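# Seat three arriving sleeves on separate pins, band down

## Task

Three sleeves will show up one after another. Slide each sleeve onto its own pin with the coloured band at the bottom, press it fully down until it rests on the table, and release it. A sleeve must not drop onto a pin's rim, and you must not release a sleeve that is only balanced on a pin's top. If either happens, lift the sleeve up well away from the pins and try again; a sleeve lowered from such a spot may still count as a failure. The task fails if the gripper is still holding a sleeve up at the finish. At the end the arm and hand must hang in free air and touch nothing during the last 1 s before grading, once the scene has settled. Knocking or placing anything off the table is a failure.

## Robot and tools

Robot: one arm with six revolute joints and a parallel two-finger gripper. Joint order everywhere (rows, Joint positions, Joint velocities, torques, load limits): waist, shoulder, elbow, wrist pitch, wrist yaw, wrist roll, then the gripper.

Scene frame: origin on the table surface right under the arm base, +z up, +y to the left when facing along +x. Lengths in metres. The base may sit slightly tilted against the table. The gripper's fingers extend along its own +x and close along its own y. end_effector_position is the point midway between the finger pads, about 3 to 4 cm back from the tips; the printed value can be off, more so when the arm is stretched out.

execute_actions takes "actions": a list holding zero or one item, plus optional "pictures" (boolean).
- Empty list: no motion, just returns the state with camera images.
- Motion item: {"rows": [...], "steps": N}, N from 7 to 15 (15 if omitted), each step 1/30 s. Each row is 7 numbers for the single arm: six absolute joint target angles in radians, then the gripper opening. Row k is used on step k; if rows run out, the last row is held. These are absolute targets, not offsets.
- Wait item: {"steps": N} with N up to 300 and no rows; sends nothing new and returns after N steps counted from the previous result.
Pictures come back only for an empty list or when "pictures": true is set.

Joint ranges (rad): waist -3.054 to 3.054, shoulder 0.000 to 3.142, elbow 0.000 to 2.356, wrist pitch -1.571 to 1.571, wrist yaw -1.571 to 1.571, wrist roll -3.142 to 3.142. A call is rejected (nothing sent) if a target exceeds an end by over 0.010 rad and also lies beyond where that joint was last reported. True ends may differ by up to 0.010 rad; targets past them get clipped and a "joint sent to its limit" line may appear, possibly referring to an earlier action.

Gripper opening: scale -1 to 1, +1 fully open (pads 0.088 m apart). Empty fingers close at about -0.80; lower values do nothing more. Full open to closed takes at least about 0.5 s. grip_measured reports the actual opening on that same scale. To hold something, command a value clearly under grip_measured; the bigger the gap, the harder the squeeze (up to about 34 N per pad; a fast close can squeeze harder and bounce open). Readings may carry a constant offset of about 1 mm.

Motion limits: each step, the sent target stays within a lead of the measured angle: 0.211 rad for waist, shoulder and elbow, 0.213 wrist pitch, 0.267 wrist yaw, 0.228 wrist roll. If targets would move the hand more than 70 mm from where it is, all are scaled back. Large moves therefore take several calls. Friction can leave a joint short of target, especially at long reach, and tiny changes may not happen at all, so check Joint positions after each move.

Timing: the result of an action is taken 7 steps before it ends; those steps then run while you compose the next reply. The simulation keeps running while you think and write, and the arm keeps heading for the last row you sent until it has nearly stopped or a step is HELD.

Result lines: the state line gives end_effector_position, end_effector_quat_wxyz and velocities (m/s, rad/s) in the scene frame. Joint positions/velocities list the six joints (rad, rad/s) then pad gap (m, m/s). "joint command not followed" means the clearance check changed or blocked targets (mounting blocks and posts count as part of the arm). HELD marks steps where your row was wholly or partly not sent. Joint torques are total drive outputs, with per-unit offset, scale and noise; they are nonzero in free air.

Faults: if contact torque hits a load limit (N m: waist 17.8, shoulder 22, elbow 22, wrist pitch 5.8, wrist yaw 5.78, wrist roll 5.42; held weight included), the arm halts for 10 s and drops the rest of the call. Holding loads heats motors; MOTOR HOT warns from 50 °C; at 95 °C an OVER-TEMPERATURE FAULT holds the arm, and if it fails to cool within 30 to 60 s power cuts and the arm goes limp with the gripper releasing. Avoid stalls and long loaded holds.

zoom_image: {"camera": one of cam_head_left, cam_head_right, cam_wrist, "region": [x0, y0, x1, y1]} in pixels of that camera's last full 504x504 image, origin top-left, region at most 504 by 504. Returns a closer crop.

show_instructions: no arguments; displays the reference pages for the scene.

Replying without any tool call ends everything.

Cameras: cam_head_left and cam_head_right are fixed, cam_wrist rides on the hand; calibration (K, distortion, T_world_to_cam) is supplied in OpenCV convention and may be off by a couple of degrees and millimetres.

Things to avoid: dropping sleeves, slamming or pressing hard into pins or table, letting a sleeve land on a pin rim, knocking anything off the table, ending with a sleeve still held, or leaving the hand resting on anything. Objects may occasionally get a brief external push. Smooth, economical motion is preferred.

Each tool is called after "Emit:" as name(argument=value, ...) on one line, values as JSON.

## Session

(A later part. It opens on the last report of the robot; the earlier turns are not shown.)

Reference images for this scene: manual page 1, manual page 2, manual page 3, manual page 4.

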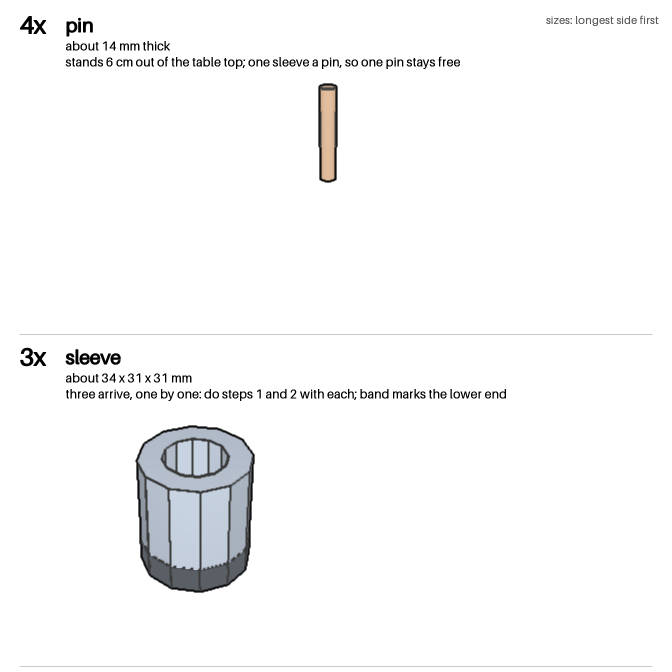

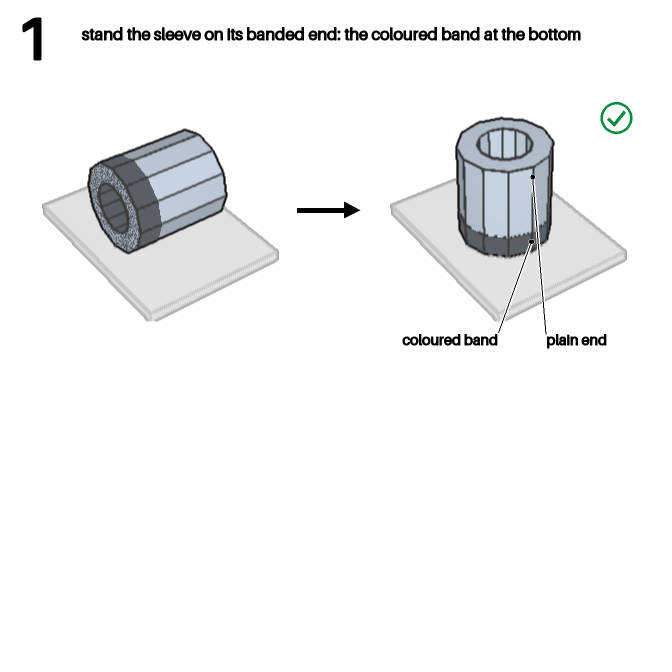

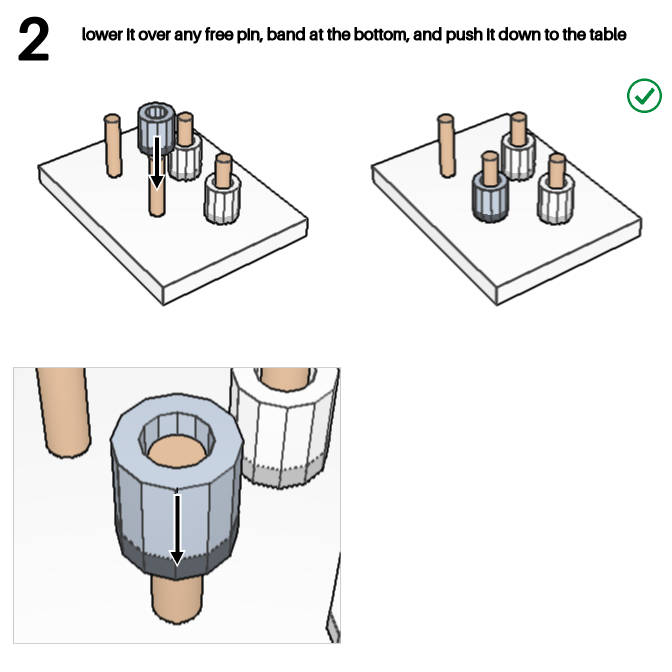

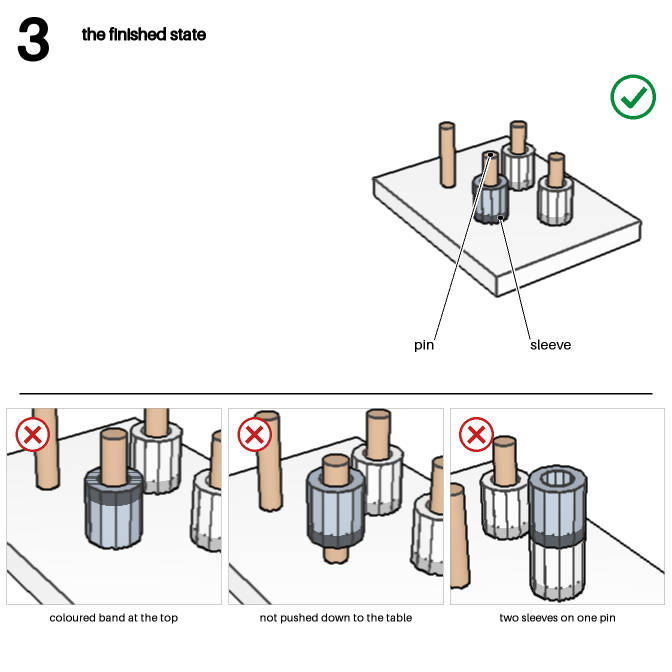

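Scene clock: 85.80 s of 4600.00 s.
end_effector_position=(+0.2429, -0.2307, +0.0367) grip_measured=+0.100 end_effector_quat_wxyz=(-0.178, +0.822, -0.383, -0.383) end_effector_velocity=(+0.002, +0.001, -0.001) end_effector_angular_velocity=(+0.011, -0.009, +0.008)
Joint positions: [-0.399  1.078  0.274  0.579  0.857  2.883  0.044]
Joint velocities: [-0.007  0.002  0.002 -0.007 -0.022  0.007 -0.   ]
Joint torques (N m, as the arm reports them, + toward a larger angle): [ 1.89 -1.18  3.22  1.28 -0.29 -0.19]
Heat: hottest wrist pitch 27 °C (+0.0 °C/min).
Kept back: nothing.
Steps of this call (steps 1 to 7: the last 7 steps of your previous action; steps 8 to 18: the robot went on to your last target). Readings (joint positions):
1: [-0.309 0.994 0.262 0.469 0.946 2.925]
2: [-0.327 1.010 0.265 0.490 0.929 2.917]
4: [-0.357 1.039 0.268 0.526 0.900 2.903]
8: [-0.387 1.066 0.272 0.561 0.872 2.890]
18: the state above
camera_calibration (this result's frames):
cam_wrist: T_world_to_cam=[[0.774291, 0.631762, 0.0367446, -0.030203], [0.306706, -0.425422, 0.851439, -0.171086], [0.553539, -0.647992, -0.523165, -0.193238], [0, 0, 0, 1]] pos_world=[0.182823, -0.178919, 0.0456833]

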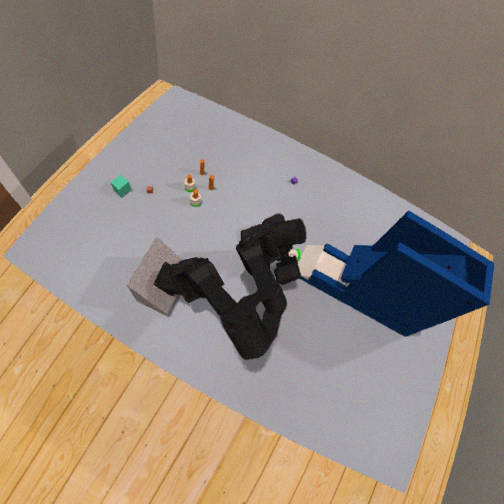

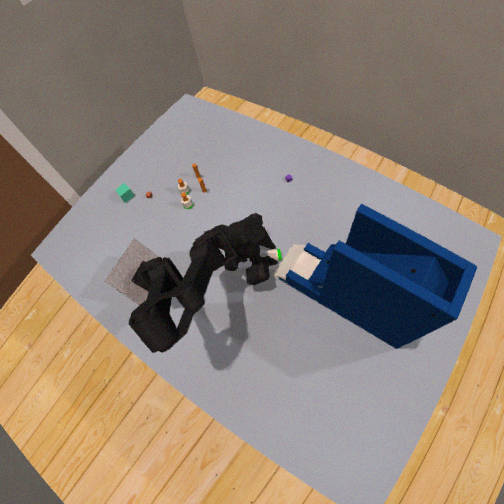

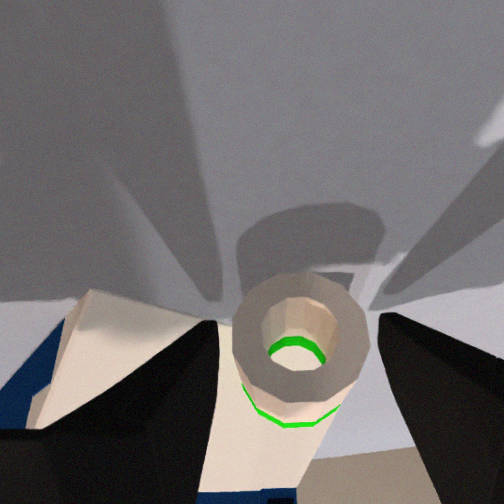

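Emit:
execute_actions(actions=[{"rows":[[-0.4044,1.087,0.282,0.582,0.8536,2.8786,0.0],[-0.4044,1.087,0.282,0.582,0.8536,2.8786,-0.08],[-0.4044,1.087,0.282,0.582,0.8536,2.8786,-0.15],[-0.4044,1.087,0.282,0.582,0.8536,2.8786,-0.21],[-0.4044,1.087,0.282,0.582,0.8536,2.8786,-0.27],[-0.4044,1.087,0.282,0.582,0.8536,2.8786,-0.33],[-0.4044,1.087,0.282,0.582,0.8536,2.8786,-0.4],[-0.4044,1.087,0.282,0.582,0.8536,2.8786,-0.46],[-0.4044,1.087,0.282,0.582,0.8536,2.8786,-0.5],[-0.4044,1.087,0.282,0.582,0.8536,2.8786,-0.5],[-0.4044,1.087,0.282,0.582,0.8536,2.8786,-0.5],[-0.4044,1.087,0.282,0.582,0.8536,2.8786,-0.5],[-0.39,1.065,0.29,0.565,0.865,2.885,-0.5],[-0.372,1.048,0.3,0.535,0.88,2.89,-0.5],[-0.352,1.03,0.312,0.502,0.895,2.89,-0.5]],"steps":15}])

Emit:
execute_actions(actions=[{"rows":[[-0.332,1.014,0.324,0.47,0.908,2.875,-0.5],[-0.312,1.0,0.336,0.44,0.918,2.845,-0.5],[-0.292,0.99,0.348,0.412,0.924,2.8,-0.5],[-0.274,0.985,0.359,0.388,0.926,2.752,-0.5],[-0.258,0.985,0.369,0.368,0.922,2.704,-0.5],[-0.245,0.99,0.378,0.352,0.914,2.656,-0.5],[-0.235,0.998,0.386,0.339,0.903,2.608,-0.5],[-0.227,1.007,0.393,0.328,0.891,2.56,-0.5],[-0.221,1.017,0.4,0.3175,0.879,2.512,-0.5],[-0.215,1.027,0.407,0.307,0.867,2.464,-0.5],[-0.209,1.037,0.414,0.2965,0.855,2.416,-0.5],[-0.203,1.047,0.421,0.286,0.843,2.368,-0.5],[-0.197,1.057,0.428,0.2755,0.831,2.32,-0.5],[-0.191,1.067,0.435,0.265,0.819,2.272,-0.5],[-0.185,1.077,0.442,0.2545,0.807,2.224,-0.5]],"steps":15}])

Emit:
execute_actions(actions=[{"rows":[[-0.179,1.087,0.449,0.244,0.795,2.176,-0.5],[-0.173,1.097,0.456,0.2335,0.783,2.128,-0.5],[-0.167,1.107,0.463,0.223,0.771,2.08,-0.5],[-0.161,1.117,0.47,0.2125,0.759,2.032,-0.5],[-0.155,1.127,0.477,0.202,0.747,1.984,-0.5],[-0.149,1.137,0.484,0.1915,0.735,1.936,-0.5],[-0.143,1.147,0.491,0.181,0.723,1.888,-0.5],[-0.137,1.157,0.498,0.1705,0.711,1.84,-0.5],[-0.131,1.167,0.505,0.16,0.699,1.792,-0.5],[-0.125,1.177,0.512,0.1495,0.687,1.744,-0.5],[-0.119,1.187,0.519,0.139,0.675,1.696,-0.5],[-0.113,1.197,0.526,0.1285,0.663,1.648,-0.5],[-0.107,1.207,0.533,0.118,0.651,1.6,-0.5],[-0.101,1.217,0.54,0.1075,0.639,1.552,-0.5],[-0.095,1.227,0.547,0.097,0.627,1.504,-0.5]],"steps":15}])

Emit:
execute_actions(actions=[{"rows":[[-0.089,1.237,0.554,0.0865,0.615,1.456,-0.5],[-0.083,1.247,0.561,0.076,0.603,1.408,-0.5],[-0.077,1.257,0.568,0.0655,0.591,1.36,-0.5],[-0.071,1.267,0.575,0.055,0.579,1.312,-0.5],[-0.065,1.277,0.582,0.0445,0.567,1.264,-0.5],[-0.059,1.287,0.589,0.034,0.555,1.216,-0.5],[-0.053,1.297,0.596,0.0235,0.543,1.168,-0.5],[-0.047,1.307,0.603,0.013,0.531,1.12,-0.5],[-0.041,1.317,0.61,0.0025,0.519,1.072,-0.5],[-0.035,1.327,0.617,-0.008,0.507,1.024,-0.5],[-0.029,1.337,0.624,-0.0185,0.495,0.976,-0.5],[-0.023,1.347,0.631,-0.029,0.483,0.928,-0.5],[-0.017,1.357,0.638,-0.0395,0.471,0.88,-0.5],[-0.011,1.367,0.645,-0.05,0.459,0.832,-0.5],[-0.005,1.377,0.652,-0.0605,0.447,0.784,-0.5]],"steps":15}])

Emit:
execute_actions(actions=[{"rows":[[0.001,1.387,0.659,-0.071,0.435,0.736,-0.5],[0.007,1.397,0.666,-0.0815,0.423,0.688,-0.5],[0.013,1.407,0.673,-0.092,0.411,0.64,-0.5],[0.019,1.417,0.68,-0.1025,0.399,0.592,-0.5],[0.025,1.427,0.687,-0.113,0.387,0.544,-0.5],[0.031,1.437,0.694,-0.1235,0.375,0.496,-0.5],[0.037,1.447,0.701,-0.134,0.363,0.448,-0.5],[0.043,1.457,0.708,-0.1445,0.351,0.4,-0.5],[0.049,1.467,0.715,-0.155,0.339,0.352,-0.5],[0.055,1.477,0.722,-0.1655,0.327,0.304,-0.5],[0.061,1.487,0.729,-0.176,0.315,0.256,-0.5],[0.067,1.497,0.736,-0.1865,0.303,0.208,-0.5],[0.073,1.507,0.743,-0.197,0.291,0.16,-0.5],[0.079,1.517,0.75,-0.2075,0.279,0.112,-0.5],[0.085,1.527,0.757,-0.218,0.267,0.064,-0.5]],"steps":15}])

Emit:
execute_actions(actions=[{"rows":[[0.091,1.537,0.764,-0.2285,0.255,0.016,-0.5],[0.097,1.547,0.771,-0.239,0.243,-0.032,-0.5],[0.103,1.557,0.778,-0.2495,0.231,-0.08,-0.5],[0.109,1.567,0.785,-0.26,0.219,-0.128,-0.5],[0.115,1.577,0.792,-0.2705,0.207,-0.176,-0.5],[0.121,1.587,0.799,-0.281,0.195,-0.224,-0.5],[0.127,1.597,0.806,-0.2915,0.183,-0.272,-0.5],[0.133,1.607,0.813,-0.302,0.171,-0.32,-0.5],[0.139,1.617,0.82,-0.3125,0.159,-0.368,-0.5],[0.145,1.627,0.827,-0.323,0.147,-0.416,-0.5],[0.15,1.637,0.833,-0.3335,0.135,-0.464,-0.5],[0.153,1.646,0.838,-0.344,0.124,-0.512,-0.5],[0.154,1.654,0.84,-0.353,0.114,-0.56,-0.5],[0.154,1.66,0.84,-0.359,0.105,-0.608,-0.5],[0.153,1.664,0.838,-0.361,0.098,-0.656,-0.5]],"steps":15}])

Emit:
execute_actions(actions=[{"rows":[[0.151,1.666,0.834,-0.36,0.095,-0.704,-0.5],[0.148,1.668,0.828,-0.358,0.094,-0.752,-0.5],[0.144,1.669,0.82,-0.355,0.093,-0.8,-0.5],[0.14,1.67,0.815,-0.35,0.092,-0.848,-0.5],[0.135,1.672,0.811,-0.343,0.09,-0.896,-0.5],[0.13,1.674,0.807,-0.336,0.088,-0.94,-0.5],[0.125,1.676,0.803,-0.329,0.086,-0.978,-0.5],[0.12,1.679,0.799,-0.322,0.084,-1.008,-0.5],[0.115,1.681,0.795,-0.315,0.082,-1.028,-0.5],[0.11,1.683,0.791,-0.308,0.08,-1.04,-0.5],[0.106,1.685,0.788,-0.303,0.079,-1.045,-0.5],[0.103,1.687,0.7855,-0.3,0.078,-1.047,-0.5]],"steps":15}])

Emit:
execute_actions(actions=[{"steps":20}], pictures=true)

Emit:
zoom_image(camera="cam_wrist", region=[240, 280, 380, 440])

Scene clock: 91.17 s of 4600.00 s.
end_effector_position=(+0.2431, -0.2308, +0.0365) grip_measured=-0.183 end_effector_quat_wxyz=(-0.178, +0.822, -0.382, -0.383) end_effector_velocity=(+0.001, +0.004, -0.002) end_effector_angular_velocity=(+0.009, +0.004, +0.033)
Joint positions: [-0.4    1.079  0.274  0.58   0.855  2.882  0.03 ]
Joint velocities: [-0.002 -0.002 -0.002 -0.022 -0.022 -0.007 -0.001]
Joint torques (N m, as the arm reports them, + toward a larger angle): [ 1.96 -1.23  3.09  1.27 -0.26 -0.16]
Heat: hottest wrist pitch 27 °C (+1.0 °C/min).
Steps of this call (steps 1 to 15: the robot went on to your last target; steps 16 to 153: nothing new was sent; steps 154 to 161: the first 8 steps of this action). Readings (joint positions):
154: [-0.400 1.079 0.274 0.580 0.856 2.882]
155: [-0.400 1.079 0.274 0.580 0.856 2.882]
157: [-0.400 1.079 0.274 0.580 0.856 2.882]
161: the state above

Scene clock: 91.67 s of 4600.00 s.
end_effector_position=(+0.2594, -0.2266, +0.0697) grip_measured=-0.183 end_effector_quat_wxyz=(-0.093, +0.854, -0.312, -0.406) end_effector_velocity=(+0.083, +0.058, +0.081) end_effector_angular_velocity=(-0.495, +0.411, +1.400)
Joint positions: [-0.273  1.006  0.356  0.393  0.907  2.703  0.03 ]
Joint velocities: [ 0.383 -0.007  0.266 -0.535 -0.066 -1.209 -0.   ]
Joint torques (N m, as the arm reports them, + toward a larger angle): [ 2.65 -1.67  3.54  0.88 -0.3  -0.16]
Heat: hottest wrist pitch 27 °C (+1.0 °C/min).
Steps of this call (steps 1 to 7: the last 7 steps of your previous action; steps 8 to 15: the first 8 steps of this action). Readings (joint positions):
8: [-0.381 1.064 0.287 0.538 0.874 2.882]
9: [-0.367 1.052 0.294 0.517 0.884 2.878]
11: [-0.334 1.028 0.314 0.472 0.900 2.841]
15: the state above

Scene clock: 92.17 s of 4600.00 s.
end_effector_position=(+0.3037, -0.1795, +0.0845) grip_measured=-0.183 end_effector_quat_wxyz=(+0.235, +0.870, -0.014, -0.434) end_effector_velocity=(+0.080, +0.116, +0.016) end_effector_angular_velocity=(-0.705, +0.254, +1.719)
Joint positions: [-0.161  1.115  0.464  0.211  0.755  2.009  0.03 ]
Joint velocities: [ 0.183  0.295  0.212 -0.33  -0.359 -1.443  0.   ]
Joint torques (N m, as the arm reports them, + toward a larger angle): [ 3.12 -0.88  4.03  1.   -0.35 -0.13]
Heat: hottest wrist pitch 27 °C (+1.0 °C/min).
Steps of this call (steps 1 to 7: the last 7 steps of your previous action; steps 8 to 15: the first 8 steps of this action). Readings (joint positions):
8: [-0.205 1.047 0.415 0.286 0.837 2.344]
9: [-0.199 1.056 0.422 0.275 0.826 2.297]
11: [-0.186 1.076 0.436 0.253 0.802 2.202]
15: the state above

Scene clock: 92.67 s of 4600.00 s.
end_effector_position=(+0.3350, -0.1172, +0.0942) grip_measured=-0.183 end_effector_quat_wxyz=(+0.547, +0.733, +0.264, -0.305) end_effector_velocity=(+0.044, +0.136, +0.024) end_effector_angular_velocity=(-0.747, -0.128, +1.716)
Joint positions: [-0.071  1.264  0.569  0.053  0.576  1.29   0.03 ]
Joint velocities: [ 0.183  0.295  0.212 -0.33  -0.388 -1.458  0.   ]
Joint torques (N m, as the arm reports them, + toward a larger angle): [ 4.06 -1.35  4.03  1.02 -0.4  -0.22]
Heat: hottest wrist pitch 27 °C (+1.0 °C/min).
Steps of this call (steps 1 to 7: the last 7 steps of your previous action; steps 8 to 15: the first 8 steps of this action). Readings (joint positions):
8: [-0.113 1.194 0.520 0.126 0.660 1.626]
9: [-0.107 1.204 0.527 0.116 0.648 1.578]
11: [-0.095 1.224 0.541 0.095 0.624 1.482]
15: the state above

Scene clock: 93.17 s of 4600.00 s.
end_effector_position=(+0.3473, -0.0495, +0.1067) grip_measured=-0.183 end_effector_quat_wxyz=(+0.763, +0.477, +0.433, -0.052) end_effector_velocity=(+0.002, +0.137, +0.025) end_effector_angular_velocity=(-0.648, -0.455, +1.627)
Joint positions: [ 0.02   1.413  0.674 -0.105  0.396  0.57   0.03 ]
Joint velocities: [ 0.173  0.291  0.203 -0.33  -0.374 -1.429  0.   ]
Joint torques (N m, as the arm reports them, + toward a larger angle): [ 4.74 -1.43  4.21  0.95 -0.51 -0.25]
Heat: hottest elbow 27 °C (+1.0 °C/min).
Steps of this call (steps 1 to 7: the last 7 steps of your previous action; steps 8 to 15: the first 8 steps of this action). Readings (joint positions):
8: [-0.022 1.343 0.625 -0.031 0.480 0.907]
9: [-0.016 1.353 0.632 -0.042 0.468 0.858]
11: [-0.004 1.373 0.646 -0.063 0.444 0.762]
15: the state above

Scene clock: 93.67 s of 4600.00 s.
end_effector_position=(+0.3413, +0.0166, +0.1218) grip_measured=-0.183 end_effector_quat_wxyz=(+0.841, +0.166, +0.448, +0.254) end_effector_velocity=(-0.030, +0.127, +0.032) end_effector_angular_velocity=(-0.440, -0.739, +1.522)
Joint positions: [ 0.11   1.562  0.779 -0.262  0.216 -0.149  0.03 ]
Joint velocities: [ 0.178  0.295  0.208 -0.315 -0.359 -1.414 -0.   ]
Joint torques (N m, as the arm reports them, + toward a larger angle): [ 5.25 -1.73  4.44  0.94 -0.6  -0.26]
Heat: hottest elbow 27 °C (+1.0 °C/min).
Steps of this call (steps 1 to 7: the last 7 steps of your previous action; steps 8 to 15: the first 8 steps of this action). Readings (joint positions):
8: [0.068 1.493 0.730 -0.189 0.300 0.187]
9: [0.074 1.502 0.736 -0.199 0.288 0.139]
11: [0.086 1.523 0.751 -0.220 0.264 0.042]
15: the state above

Scene clock: 94.17 s of 4600.00 s.
end_effector_position=(+0.3263, +0.0540, +0.1215) grip_measured=-0.184 end_effector_quat_wxyz=(+0.806, -0.123, +0.326, +0.479) end_effector_velocity=(+0.015, +0.001, -0.031) end_effector_angular_velocity=(-0.317, -0.822, +0.722)
Joint positions: [ 0.14   1.66   0.82  -0.34   0.096 -0.86   0.03 ]
Joint velocities: [-0.12   0.061 -0.051  0.168 -0.095 -1.253 -0.   ]
Joint torques (N m, as the arm reports them, + toward a larger angle): [ 4.87 -2.29  1.86  1.14 -0.71 -0.16]
Heat: hottest elbow 27 °C (+1.0 °C/min).
Steps of this call (steps 1 to 7: the last 7 steps of your previous action; steps 8 to 15: the first 8 steps of this action). Readings (joint positions):
8: [0.148 1.635 0.822 -0.337 0.125 -0.534]
9: [0.148 1.641 0.822 -0.342 0.118 -0.582]
11: [0.148 1.650 0.822 -0.347 0.109 -0.677]
15: the state above

Scene clock: 94.83 s of 4600.00 s.
end_effector_position=(+0.3257, +0.0544, +0.1088) grip_measured=-0.184 end_effector_quat_wxyz=(+0.792, -0.184, +0.289, +0.505) end_effector_velocity=(-0.000, +0.003, +0.003) end_effector_angular_velocity=(+0.015, -0.023, +0.019)
Joint positions: [ 0.108  1.676  0.797 -0.303  0.081 -1.043  0.03 ]
Joint velocities: [ 0.002 -0.002 -0.002  0.007 -0.022 -0.022 -0.001]
Joint torques (N m, as the arm reports them, + toward a larger angle): [ 4.93 -2.22  1.73  1.13 -0.78 -0.18]
Heat: hottest elbow 27 °C (+1.0 °C/min).
Kept back: nothing.
Steps of this call (steps 1 to 7: the last 7 steps of your previous action; steps 8 to 20: the robot went on to your last target). Readings (joint positions):
1: [0.136 1.662 0.818 -0.334 0.094 -0.898]
2: [0.131 1.664 0.816 -0.329 0.091 -0.931]
4: [0.122 1.668 0.810 -0.319 0.088 -0.977]
8: [0.111 1.675 0.799 -0.309 0.084 -1.021]
20: the state above
camera_calibration (this result's frames):
cam_wrist: T_world_to_cam=[[0.889843, -0.456005, -0.0154816, -0.24984], [-0.39615, -0.755319, -0.522071, 0.259671], [0.226373, 0.470694, -0.852762, 0.0649796], [0, 0, 0, 1]] pos_world=[0.310478, 0.0516209, 0.187111]

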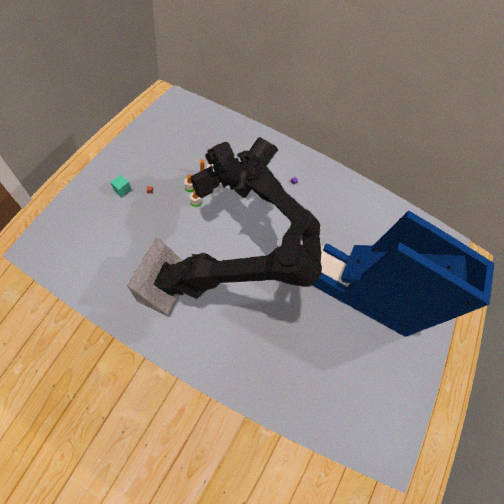

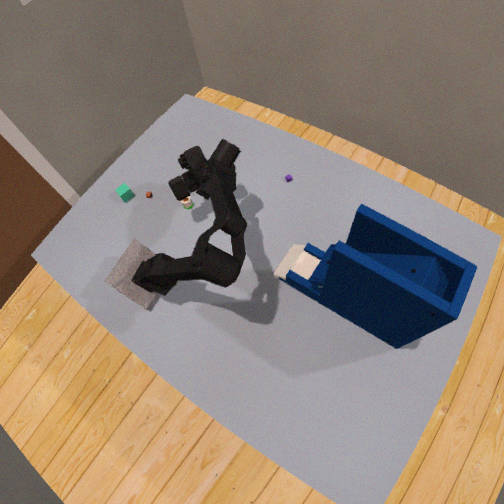

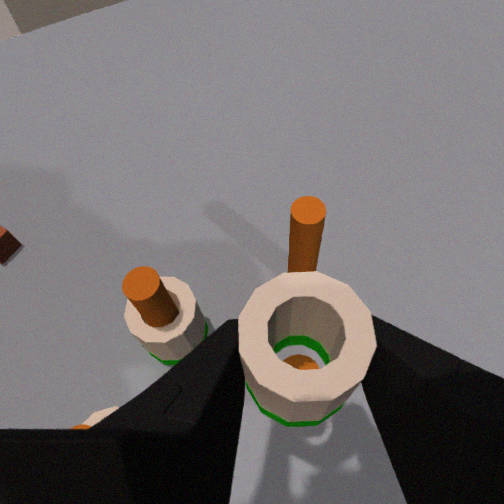

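Region (240, 280, 380, 440) of cam_wrist's 504x504 image, scaled by 3.150, with more detail than that image has; it fills the left 441 columns of this view, and the rest is white.

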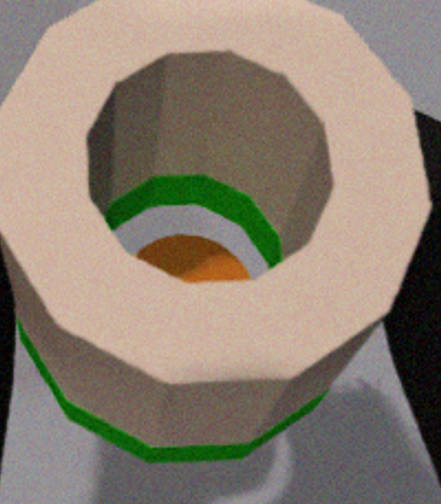

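Emit:
execute_actions(actions=[{"rows":[[0.101,1.689,0.7855,-0.2975,0.0773,-1.0487,-0.5],[0.099,1.691,0.7855,-0.295,0.0766,-1.0504,-0.5],[0.097,1.693,0.785,-0.2925,0.0759,-1.0521,-0.5],[0.095,1.6945,0.784,-0.29,0.0752,-1.0538,-0.5],[0.0933,1.696,0.7826,-0.2875,0.0745,-1.0555,-0.5],[0.0916,1.697,0.7813,-0.285,0.0738,-1.0572,-0.5],[0.0899,1.698,0.78,-0.2827,0.0731,-1.059,-0.5]],"steps":15}])

Emit:
execute_actions(actions=[{"steps":13}], pictures=true)

Emit:
zoom_image(camera="cam_wrist", region=[240, 280, 380, 440])

Scene clock: 95.90 s of 4600.00 s.
end_effector_position=(+0.3267, +0.0545, +0.1053) grip_measured=-0.184 end_effector_quat_wxyz=(+0.792, -0.184, +0.289, +0.505) end_effector_velocity=(-0.006, +0.005, -0.018) end_effector_angular_velocity=(+0.017, +0.030, +0.019)
Joint positions: [ 0.098  1.684  0.794 -0.291  0.078 -1.051  0.03 ]
Joint velocities: [-0.042  0.032 -0.032  0.037 -0.037 -0.022 -0.   ]
Joint torques (N m, as the arm reports them, + toward a larger angle): [ 4.96 -2.19  1.73  1.15 -0.79 -0.19]
Heat: hottest elbow 27 °C (+0.0 °C/min).
Steps of this call (steps 1 to 15: the robot went on to your last target; steps 16 to 24: nothing new was sent; steps 25 to 32: the first 8 steps of this action). Readings (joint positions):
25: [0.108 1.677 0.797 -0.302 0.081 -1.043]
26: [0.107 1.677 0.797 -0.301 0.081 -1.044]
28: [0.105 1.679 0.797 -0.298 0.080 -1.046]
32: the state above

Scene clock: 96.33 s of 4600.00 s.
end_effector_position=(+0.3265, +0.0547, +0.1035) grip_measured=-0.184 end_effector_quat_wxyz=(+0.792, -0.184, +0.289, +0.505) end_effector_velocity=(-0.002, -0.001, -0.002) end_effector_angular_velocity=(+0.002, +0.004, +0.008)
Joint positions: [ 0.095  1.687  0.791 -0.285  0.077 -1.055  0.03 ]
Joint velocities: [-0.007 -0.002 -0.002 -0.007 -0.007 -0.007 -0.   ]
Joint torques (N m, as the arm reports them, + toward a larger angle): [ 5.05 -2.26  1.7   1.18 -0.77 -0.16]
Heat: hottest elbow 27 °C (+0.0 °C/min).
Kept back: nothing.
Steps of this call (steps 1 to 7: the last 7 steps of your previous action; steps 8 to 13: the robot went on to your last target). Readings (joint positions):
1: [0.097 1.686 0.793 -0.290 0.078 -1.052]
2: [0.096 1.686 0.793 -0.289 0.077 -1.053]
4: [0.095 1.687 0.791 -0.287 0.077 -1.054]
8: [0.095 1.687 0.791 -0.286 0.077 -1.055]
13: the state above
camera_calibration (this result's frames):
cam_wrist: T_world_to_cam=[[0.889888, -0.455907, -0.0157373, -0.250551], [-0.396352, -0.755642, -0.521451, 0.257516], [0.225841, 0.470271, -0.853136, 0.0603835], [0, 0, 0, 1]] pos_world=[0.311392, 0.051965, 0.181854]

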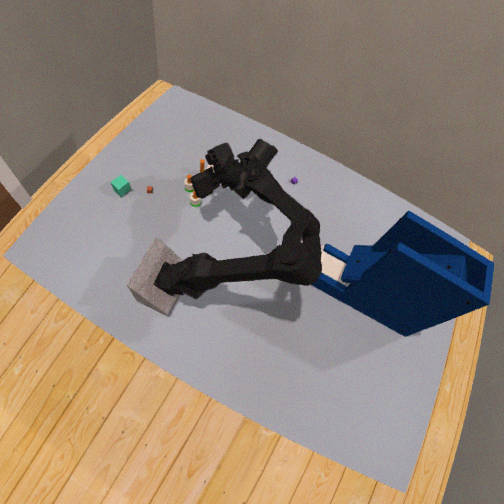

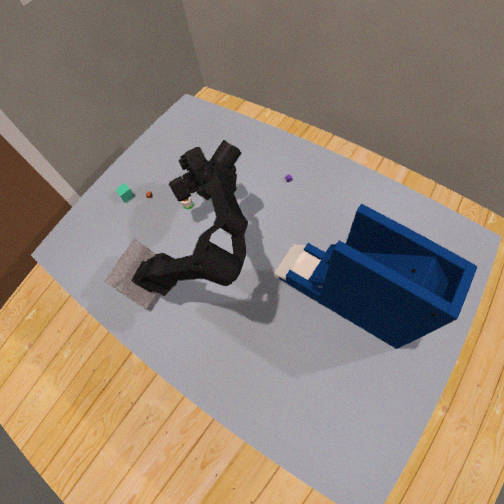

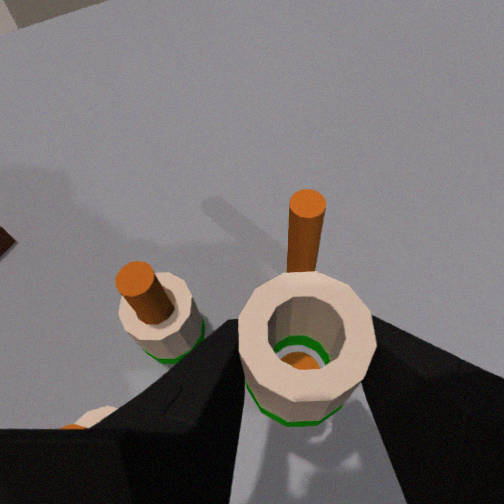

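Region (240, 280, 380, 440) of cam_wrist's 504x504 image, scaled by 3.150, with more detail than that image has; it fills the left 441 columns of this view, and the rest is white.

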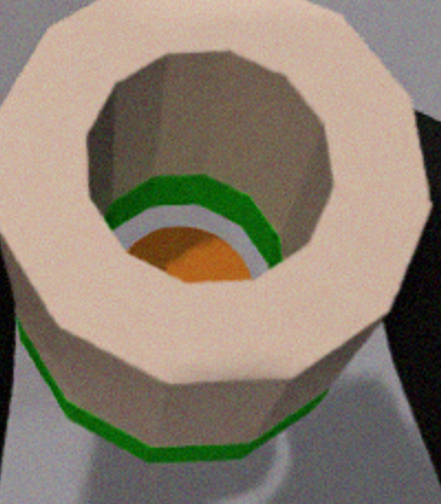

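Emit:
execute_actions(actions=[{"rows":[[0.0878,1.6992,0.7785,-0.2799,0.0723,-1.0609,-0.5],[0.0857,1.7003,0.7771,-0.2772,0.0715,-1.0629,-0.5],[0.0837,1.7015,0.7756,-0.2744,0.0707,-1.0648,-0.5],[0.0816,1.7027,0.7742,-0.2716,0.0699,-1.0667,-0.5],[0.0795,1.7039,0.7727,-0.2689,0.0691,-1.0687,-0.5],[0.0774,1.7051,0.7713,-0.2661,0.0683,-1.0706,-0.5],[0.0753,1.7063,0.7699,-0.2633,0.0676,-1.0726,-0.5],[0.0733,1.7075,0.7685,-0.2606,0.0668,-1.0745,-0.5],[0.0712,1.7087,0.7671,-0.2578,0.066,-1.0764,-0.5],[0.0691,1.71,0.7657,-0.255,0.0652,-1.0784,-0.5],[0.067,1.7112,0.7643,-0.2523,0.0644,-1.0803,-0.5]],"steps":15}])

Emit:
execute_actions(actions=[{"steps":13}], pictures=true)

Emit:
zoom_image(camera="cam_wrist", region=[240, 280, 380, 440])

Scene clock: 97.30 s of 4600.00 s.
end_effector_position=(+0.3268, +0.0548, +0.0999) grip_measured=-0.183 end_effector_quat_wxyz=(+0.792, -0.184, +0.289, +0.505) end_effector_velocity=(-0.004, +0.000, -0.025) end_effector_angular_velocity=(-0.003, +0.015, +0.008)
Joint positions: [ 0.085  1.693  0.785 -0.272  0.072 -1.065  0.03 ]
Joint velocities: [-0.061  0.032 -0.046  0.066 -0.022 -0.051 -0.   ]
Joint torques (N m, as the arm reports them, + toward a larger angle): [ 5.1  -2.27  1.76  1.16 -0.72 -0.16]
Heat: hottest waist 27 °C (+0.0 °C/min).
Steps of this call (steps 1 to 15: the robot went on to your last target; steps 16 to 21: nothing new was sent; steps 22 to 29: the first 8 steps of this action). Readings (joint positions):
22: [0.094 1.688 0.791 -0.285 0.076 -1.055]
23: [0.094 1.688 0.791 -0.283 0.075 -1.056]
25: [0.092 1.689 0.789 -0.280 0.075 -1.059]
29: the state above

Scene clock: 97.73 s of 4600.00 s.
end_effector_position=(+0.3266, +0.0548, +0.0950) grip_measured=-0.183 end_effector_quat_wxyz=(+0.792, -0.184, +0.289, +0.505) end_effector_velocity=(-0.001, -0.002, -0.001) end_effector_angular_velocity=(-0.005, +0.009, -0.007)
Joint positions: [ 0.072  1.7    0.776 -0.256  0.067 -1.076  0.03 ]
Joint velocities: [-0.002 -0.007 -0.002 -0.007  0.007  0.007  0.   ]
Joint torques (N m, as the arm reports them, + toward a larger angle): [ 5.11 -2.29  1.5   1.19 -0.75 -0.2 ]
Heat: hottest waist 27 °C (+0.0 °C/min).
Kept back: nothing.
Steps of this call (steps 1 to 7: the last 7 steps of your previous action; steps 8 to 13: the robot went on to your last target). Readings (joint positions):
1: [0.082 1.694 0.783 -0.269 0.071 -1.067]
2: [0.081 1.695 0.781 -0.267 0.071 -1.068]
4: [0.077 1.698 0.779 -0.262 0.069 -1.072]
8: [0.073 1.700 0.776 -0.258 0.068 -1.075]
13: the state above
camera_calibration (this result's frames):
cam_wrist: T_world_to_cam=[[0.890132, -0.455438, -0.015559, -0.25084], [-0.395745, -0.755635, -0.521921, 0.252947], [0.225945, 0.470735, -0.852852, 0.0529259], [0, 0, 0, 1]] pos_world=[0.311425, 0.0519796, 0.173254]

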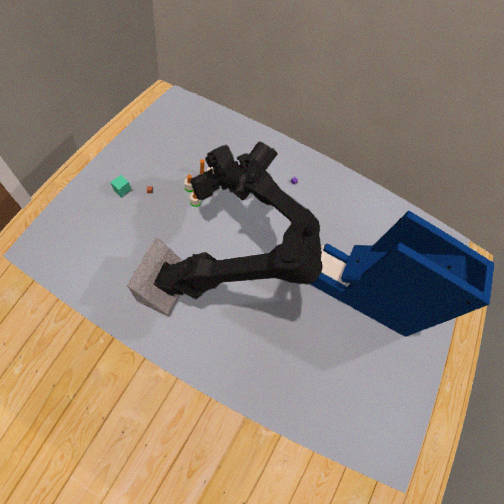

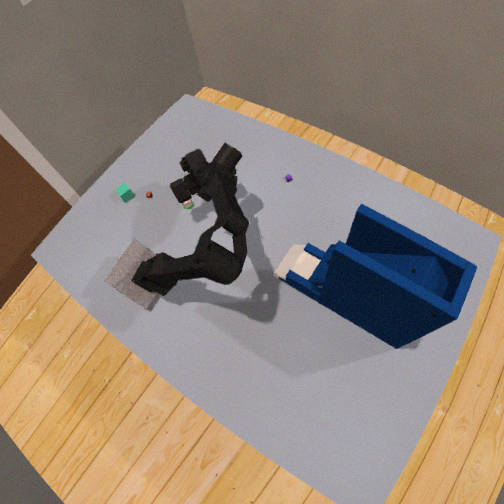

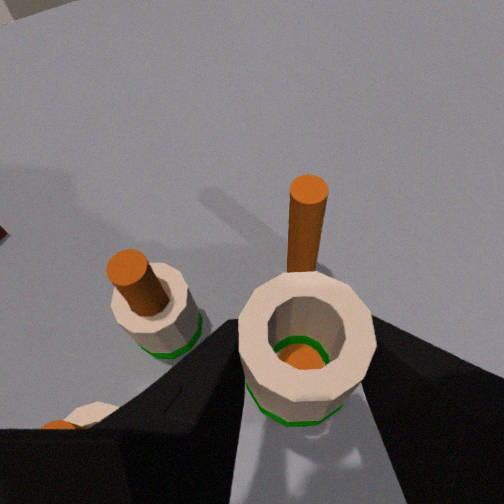

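Region (240, 280, 380, 440) of cam_wrist's 504x504 image, scaled by 3.150, with more detail than that image has; it fills the left 441 columns of this view, and the rest is white.

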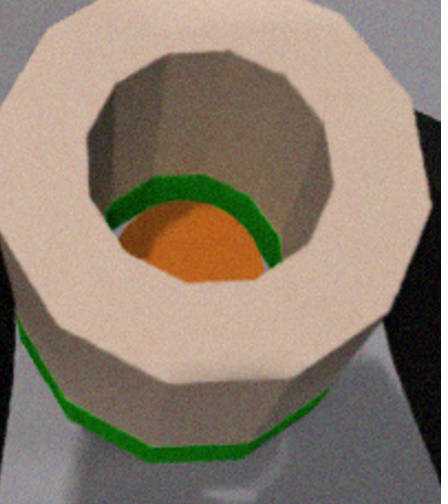

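Emit:
execute_actions(actions=[{"rows":[[0.0625,1.714,0.7614,-0.2463,0.0627,-1.0845,-0.5],[0.0566,1.7176,0.7576,-0.2385,0.0604,-1.09,-0.5],[0.0495,1.722,0.753,-0.2292,0.0578,-1.0965,-0.5],[0.0416,1.727,0.7481,-0.2188,0.0548,-1.1038,-0.5],[0.0333,1.7325,0.7432,-0.208,0.0516,-1.1115,-0.5],[0.0251,1.7382,0.7385,-0.1973,0.0485,-1.1191,-0.5],[0.0168,1.744,0.734,-0.1865,0.0453,-1.1268,-0.5],[0.0085,1.75,0.7296,-0.1758,0.0421,-1.1344,-0.5],[0.0002,1.7562,0.7253,-0.165,0.0389,-1.1421,-0.5],[-0.008,1.7625,0.7212,-0.1543,0.0358,-1.1497,-0.5],[-0.0163,1.769,0.7172,-0.1435,0.0326,-1.1574,-0.5],[-0.0246,1.7756,0.7134,-0.1328,0.0294,-1.165,-0.5]],"steps":15}])

Emit:
execute_actions(actions=[{"steps":13}], pictures=true)

Scene clock: 98.43 s of 4600.00 s.
end_effector_position=(+0.3273, +0.0546, +0.0826) grip_measured=-0.183 end_effector_quat_wxyz=(+0.793, -0.184, +0.288, +0.504) end_effector_velocity=(-0.012, +0.004, -0.089) end_effector_angular_velocity=(+0.001, +0.043, +0.040)
Joint positions: [ 0.039  1.721  0.756 -0.209  0.054 -1.108  0.03 ]
Joint velocities: [-0.222  0.154 -0.134  0.242 -0.095 -0.198 -0.001]
Joint torques (N m, as the arm reports them, + toward a larger angle): [ 4.68 -2.46  1.27  1.13 -0.76 -0.17]
Heat: hottest waist 27 °C (+0.0 °C/min).
Steps of this call (steps 1 to 13: the robot went on to your last target; steps 14 to 21: the first 8 steps of this action). Readings (joint positions):
14: [0.071 1.701 0.775 -0.254 0.067 -1.077]
15: [0.070 1.702 0.774 -0.251 0.066 -1.079]
17: [0.064 1.705 0.770 -0.241 0.063 -1.086]
21: the state above

Scene clock: 98.87 s of 4600.00 s.
end_effector_position=(+0.3261, +0.0548, +0.0603) grip_measured=-0.184 end_effector_quat_wxyz=(+0.792, -0.184, +0.290, +0.505) end_effector_velocity=(+0.001, +0.000, -0.003) end_effector_angular_velocity=(+0.009, -0.021, +0.013)
Joint positions: [-0.018  1.763  0.724 -0.139  0.033 -1.159  0.03 ]
Joint velocities: [-0.017  0.007 -0.007  0.022 -0.022 -0.037  0.   ]
Joint torques (N m, as the arm reports them, + toward a larger angle): [ 5.07 -2.55  1.16  1.07 -0.86 -0.19]
Heat: hottest waist 27 °C (+0.0 °C/min).
Kept back: nothing.
Steps of this call (steps 1 to 7: the last 7 steps of your previous action; steps 8 to 13: the robot went on to your last target). Readings (joint positions):
1: [0.031 1.727 0.751 -0.200 0.051 -1.115]
2: [0.023 1.732 0.746 -0.191 0.049 -1.122]
4: [0.008 1.744 0.738 -0.171 0.043 -1.136]
8: [-0.014 1.760 0.727 -0.147 0.036 -1.153]
13: the state above
camera_calibration (this result's frames):
cam_wrist: T_world_to_cam=[[0.890262, -0.455137, -0.0168538, -0.250883], [-0.396382, -0.756049, -0.520838, 0.234827], [0.22431, 0.470362, -0.853489, 0.0240849], [0, 0, 0, 1]] pos_world=[0.311031, 0.0520254, 0.138634]

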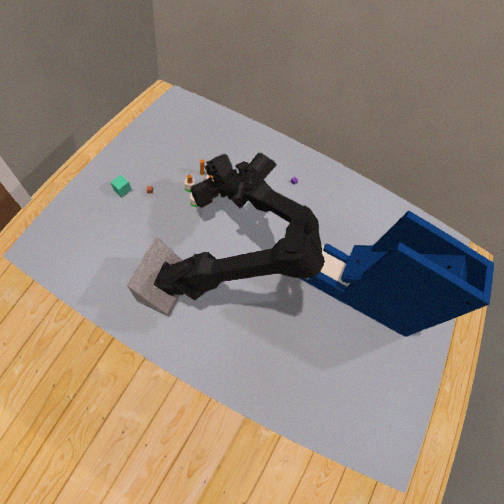

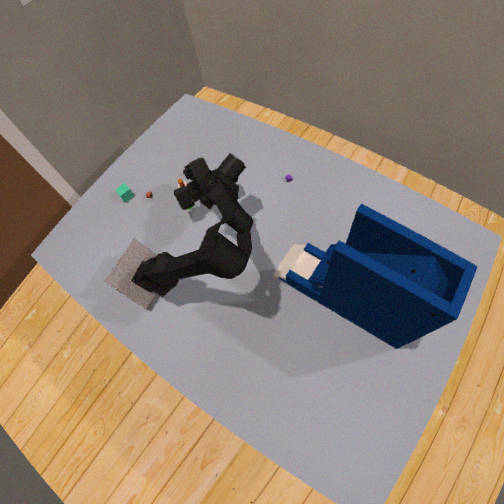

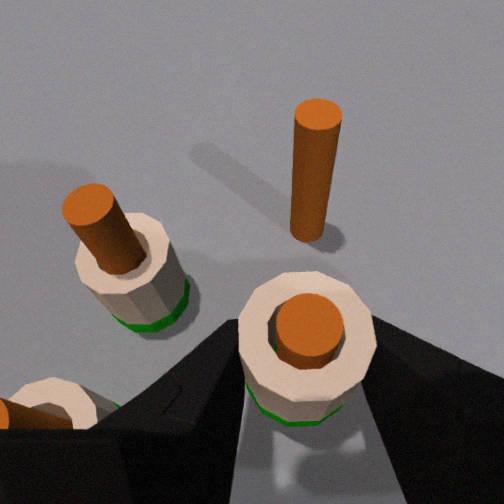

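Emit:
execute_actions(actions=[{"rows":[[-0.0313,1.7812,0.7107,-0.1243,0.0268,-1.1712,-0.5],[-0.0393,1.7878,0.7075,-0.1142,0.0238,-1.1786,-0.5],[-0.0473,1.7946,0.7044,-0.1041,0.0207,-1.186,-0.5],[-0.0553,1.8015,0.7014,-0.094,0.0176,-1.1934,-0.5],[-0.062,1.8074,0.699,-0.0856,0.015,-1.1995,-0.5],[-0.0673,1.8122,0.6972,-0.0788,0.013,-1.2045,-0.5],[-0.0713,1.8158,0.6958,-0.0738,0.0114,-1.2082,-0.5],[-0.0746,1.8188,0.6947,-0.0696,0.0102,-1.2112,-0.5],[-0.0773,1.8212,0.6938,-0.0662,0.0091,-1.2137,-0.5],[-0.08,1.8237,0.693,-0.0628,0.0081,-1.2162,-0.5],[-0.0827,1.8262,0.6921,-0.0594,0.0071,-1.2186,-0.5],[-0.0854,1.8287,0.6913,-0.056,0.006,-1.2211,-0.5],[-0.088,1.8312,0.6905,-0.0527,0.005,-1.2236,-0.5]],"steps":15}])

Emit:
execute_actions(actions=[{"steps":16}], pictures=true)

Scene clock: 99.73 s of 4600.00 s.
end_effector_position=(+0.3266, +0.0545, +0.0471) grip_measured=-0.184 end_effector_quat_wxyz=(+0.792, -0.184, +0.290, +0.505) end_effector_velocity=(-0.017, +0.001, -0.069) end_effector_angular_velocity=(-0.019, +0.054, +0.049)
Joint positions: [-0.054  1.793  0.711 -0.093  0.02  -1.192  0.03 ]
Joint velocities: [-0.168  0.139 -0.071  0.139 -0.051 -0.154 -0.   ]
Joint torques (N m, as the arm reports them, + toward a larger angle): [ 5.32 -2.4   0.9   1.06 -0.82 -0.16]
Heat: hottest waist 27 °C (+0.0 °C/min).
Steps of this call (steps 1 to 18: the robot went on to your last target; steps 19 to 26: the first 8 steps of this action). Readings (joint positions):
19: [-0.020 1.765 0.723 -0.134 0.032 -1.162]
20: [-0.022 1.766 0.722 -0.131 0.030 -1.165]
22: [-0.030 1.773 0.720 -0.118 0.027 -1.173]
26: the state above

Scene clock: 100.27 s of 4600.00 s.
end_effector_position=(+0.3270, +0.0557, +0.0390) grip_measured=-0.183 end_effector_quat_wxyz=(+0.793, -0.183, +0.284, +0.506) end_effector_velocity=(+0.002, -0.001, +0.002) end_effector_angular_velocity=(+0.014, -0.023, +0.006)
Joint positions: [-0.078  1.816  0.701 -0.056  0.001 -1.219  0.03 ]
Joint velocities: [-0.007 -0.007 -0.002  0.007 -0.022 -0.022 -0.001]
Joint torques (N m, as the arm reports them, + toward a larger angle): [ 4.75 -2.15  0.96  1.01 -0.6  -0.17]
Heat: hottest waist 27 °C (+0.0 °C/min).
Kept back: nothing.
Steps of this call (steps 1 to 7: the last 7 steps of your previous action; steps 8 to 16: the robot went on to your last target). Readings (joint positions):
1: [-0.059 1.798 0.709 -0.088 0.018 -1.196]
2: [-0.063 1.802 0.707 -0.083 0.017 -1.200]
4: [-0.070 1.808 0.704 -0.074 0.014 -1.206]
8: [-0.076 1.814 0.702 -0.061 0.005 -1.216]
16: the state above
camera_calibration (this result's frames):
cam_wrist: T_world_to_cam=[[0.891197, -0.453462, -0.0118513, -0.252251], [-0.390135, -0.752885, -0.530055, 0.222982], [0.231437, 0.477007, -0.84788, 0.00230795], [0, 0, 0, 1]] pos_world=[0.311264, 0.0523927, 0.11716]

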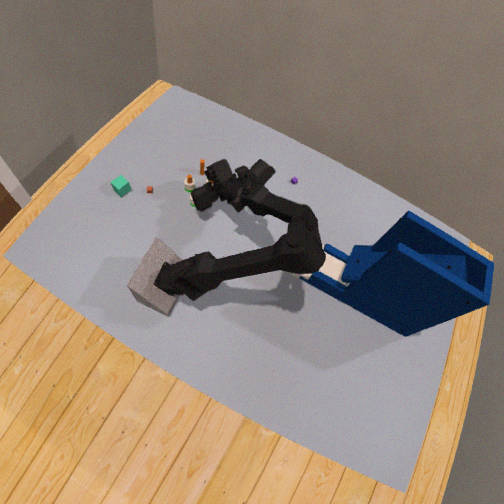

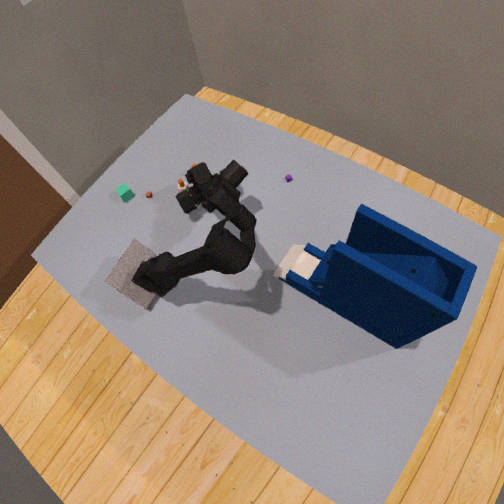

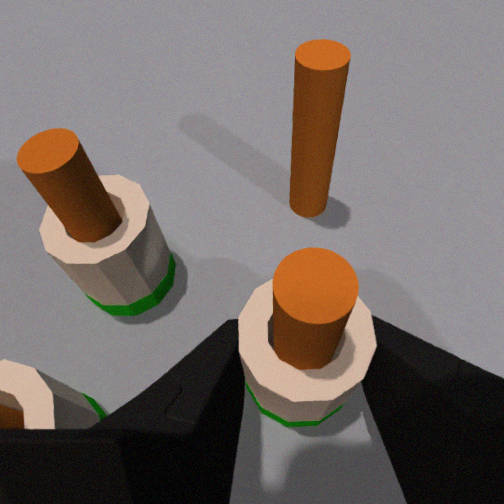

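Seated (blocked at z≈0.039). Release and lift.

Emit:
execute_actions(actions=[{"rows":[[-0.078,1.818,0.7,-0.058,0.005,-1.219,-0.3],[-0.076,1.812,0.705,-0.06,0.008,-1.217,-0.15],[-0.076,1.81,0.708,-0.06,0.008,-1.217,-0.03],[-0.076,1.81,0.71,-0.06,0.008,-1.217,0.05],[-0.076,1.81,0.71,-0.06,0.008,-1.217,0.05],[-0.076,1.81,0.71,-0.06,0.008,-1.217,0.05],[-0.07,1.803,0.713,-0.07,0.012,-1.209,0.05],[-0.058,1.791,0.718,-0.086,0.017,-1.197,0.05],[-0.04,1.775,0.725,-0.11,0.025,-1.179,0.05],[-0.019,1.757,0.733,-0.137,0.034,-1.158,0.05],[0.003,1.74,0.744,-0.166,0.043,-1.138,0.05],[0.025,1.724,0.756,-0.195,0.051,-1.117,0.05],[0.047,1.708,0.768,-0.223,0.06,-1.097,0.05],[0.07,1.694,0.783,-0.254,0.069,-1.075,0.05],[0.095,1.68,0.8,-0.288,0.078,-1.053,0.05]],"steps":15}])

Emit:
execute_actions(actions=[{"rows":[[0.115,1.669,0.815,-0.314,0.086,-1.034,0.05],[0.132,1.66,0.829,-0.337,0.092,-1.018,0.05],[0.145,1.654,0.839,-0.354,0.097,-1.006,0.05],[0.151,1.651,0.843,-0.361,0.099,-1.001,0.05]],"steps":10}])

Emit:
execute_actions(actions=[{"steps":18}], pictures=true)

Scene clock: 101.17 s of 4600.00 s.
end_effector_position=(+0.3264, +0.0554, +0.0388) grip_measured=-0.045 end_effector_quat_wxyz=(+0.792, -0.184, +0.287, +0.506) end_effector_velocity=(-0.017, -0.001, +0.017) end_effector_angular_velocity=(-0.038, +0.123, +0.030)
Joint positions: [-0.076  1.815  0.702 -0.062  0.007 -1.217  0.037]
Joint velocities: [ 0.076 -0.056  0.046 -0.212  0.081  0.125  0.036]
Joint torques (N m, as the arm reports them, + toward a larger angle): [ 6.32 -5.04  2.9   0.67 -0.66  0.14]
Heat: hottest waist 27 °C (+0.0 °C/min).
Steps of this call (steps 1 to 15: the robot went on to your last target; steps 16 to 19: nothing new was sent; steps 20 to 27: the first 8 steps of this action). Readings (joint positions):
20: [-0.078 1.816 0.701 -0.055 0.001 -1.220]
21: [-0.078 1.816 0.701 -0.055 0.001 -1.220]
23: [-0.078 1.816 0.701 -0.055 0.001 -1.220]
27: the state above

Scene clock: 101.50 s of 4600.00 s.
end_effector_position=(+0.3284, +0.0551, +0.0995) grip_measured=+0.043 end_effector_quat_wxyz=(+0.793, -0.183, +0.288, +0.505) end_effector_velocity=(+0.020, -0.002, +0.244) end_effector_angular_velocity=(+0.062, -0.121, -0.042)
Joint positions: [ 0.082  1.699  0.788 -0.268  0.069 -1.067  0.041]
Joint velocities: [ 0.579 -0.364  0.393 -0.667  0.168  0.491  0.002]
Joint torques (N m, as the arm reports them, + toward a larger angle): [ 5.18 -3.7   3.6   0.72 -0.5   0.14]
Heat: hottest waist 27 °C (+0.0 °C/min).
Steps of this call (steps 1 to 7: the last 7 steps of your previous action; steps 8 to 10: the first 3 steps of this action). Readings (joint positions):
8: [0.041 1.725 0.761 -0.219 0.056 -1.103]
9: [0.062 1.712 0.775 -0.244 0.062 -1.085]
10: the state above

Scene clock: 102.10 s of 4600.00 s.
end_effector_position=(+0.3267, +0.0545, +0.1255) grip_measured=+0.050 end_effector_quat_wxyz=(+0.793, -0.183, +0.288, +0.505) end_effector_velocity=(+0.004, -0.003, +0.004) end_effector_angular_velocity=(-0.007, -0.031, -0.003)
Joint positions: [ 0.149  1.659  0.833 -0.357  0.095 -1.005  0.041]
Joint velocities: [ 0.002 -0.012  0.002  0.007  0.007 -0.022 -0.   ]
Joint torques (N m, as the arm reports them, + toward a larger angle): [ 5.45 -3.91  4.12  0.9  -0.51  0.13]
Heat: hottest waist 27 °C (+0.0 °C/min).
Kept back: nothing.
Steps of this call (steps 1 to 7: the last 7 steps of your previous action; steps 8 to 18: the robot went on to your last target). Readings (joint positions):
1: [0.100 1.688 0.801 -0.288 0.074 -1.053]
2: [0.115 1.679 0.810 -0.303 0.078 -1.042]
4: [0.133 1.667 0.823 -0.325 0.085 -1.026]
8: [0.144 1.662 0.830 -0.347 0.092 -1.012]
18: the state above
camera_calibration (this result's frames):
cam_wrist: T_world_to_cam=[[0.889516, -0.456674, -0.0145129, -0.250444], [-0.395616, -0.753918, -0.524495, 0.268911], [0.228582, 0.472288, -0.85129, 0.0778994], [0, 0, 0, 1]] pos_world=[0.311353, 0.0515744, 0.203723]

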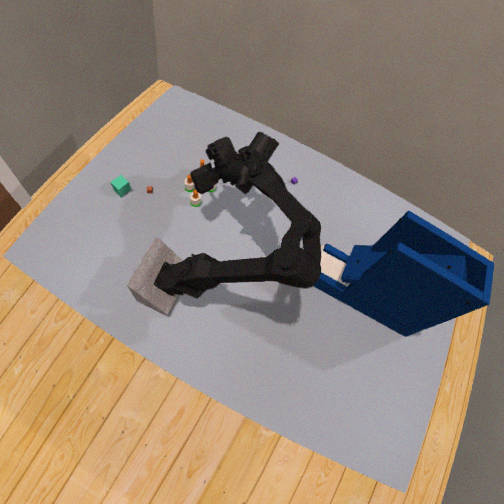

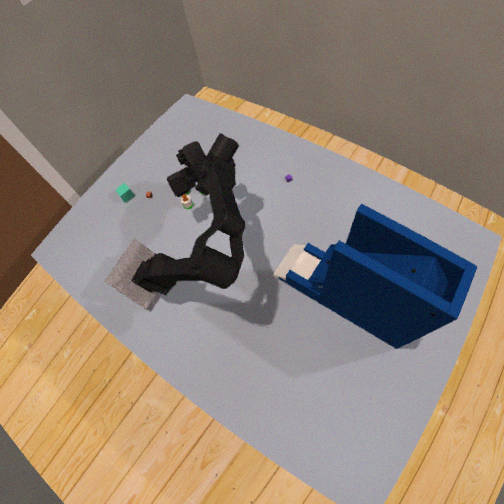

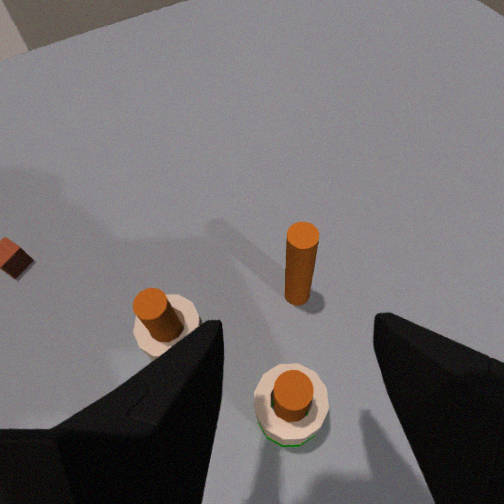

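Emit:
finished_scene(scene=2)

The scene is finished: the task was done.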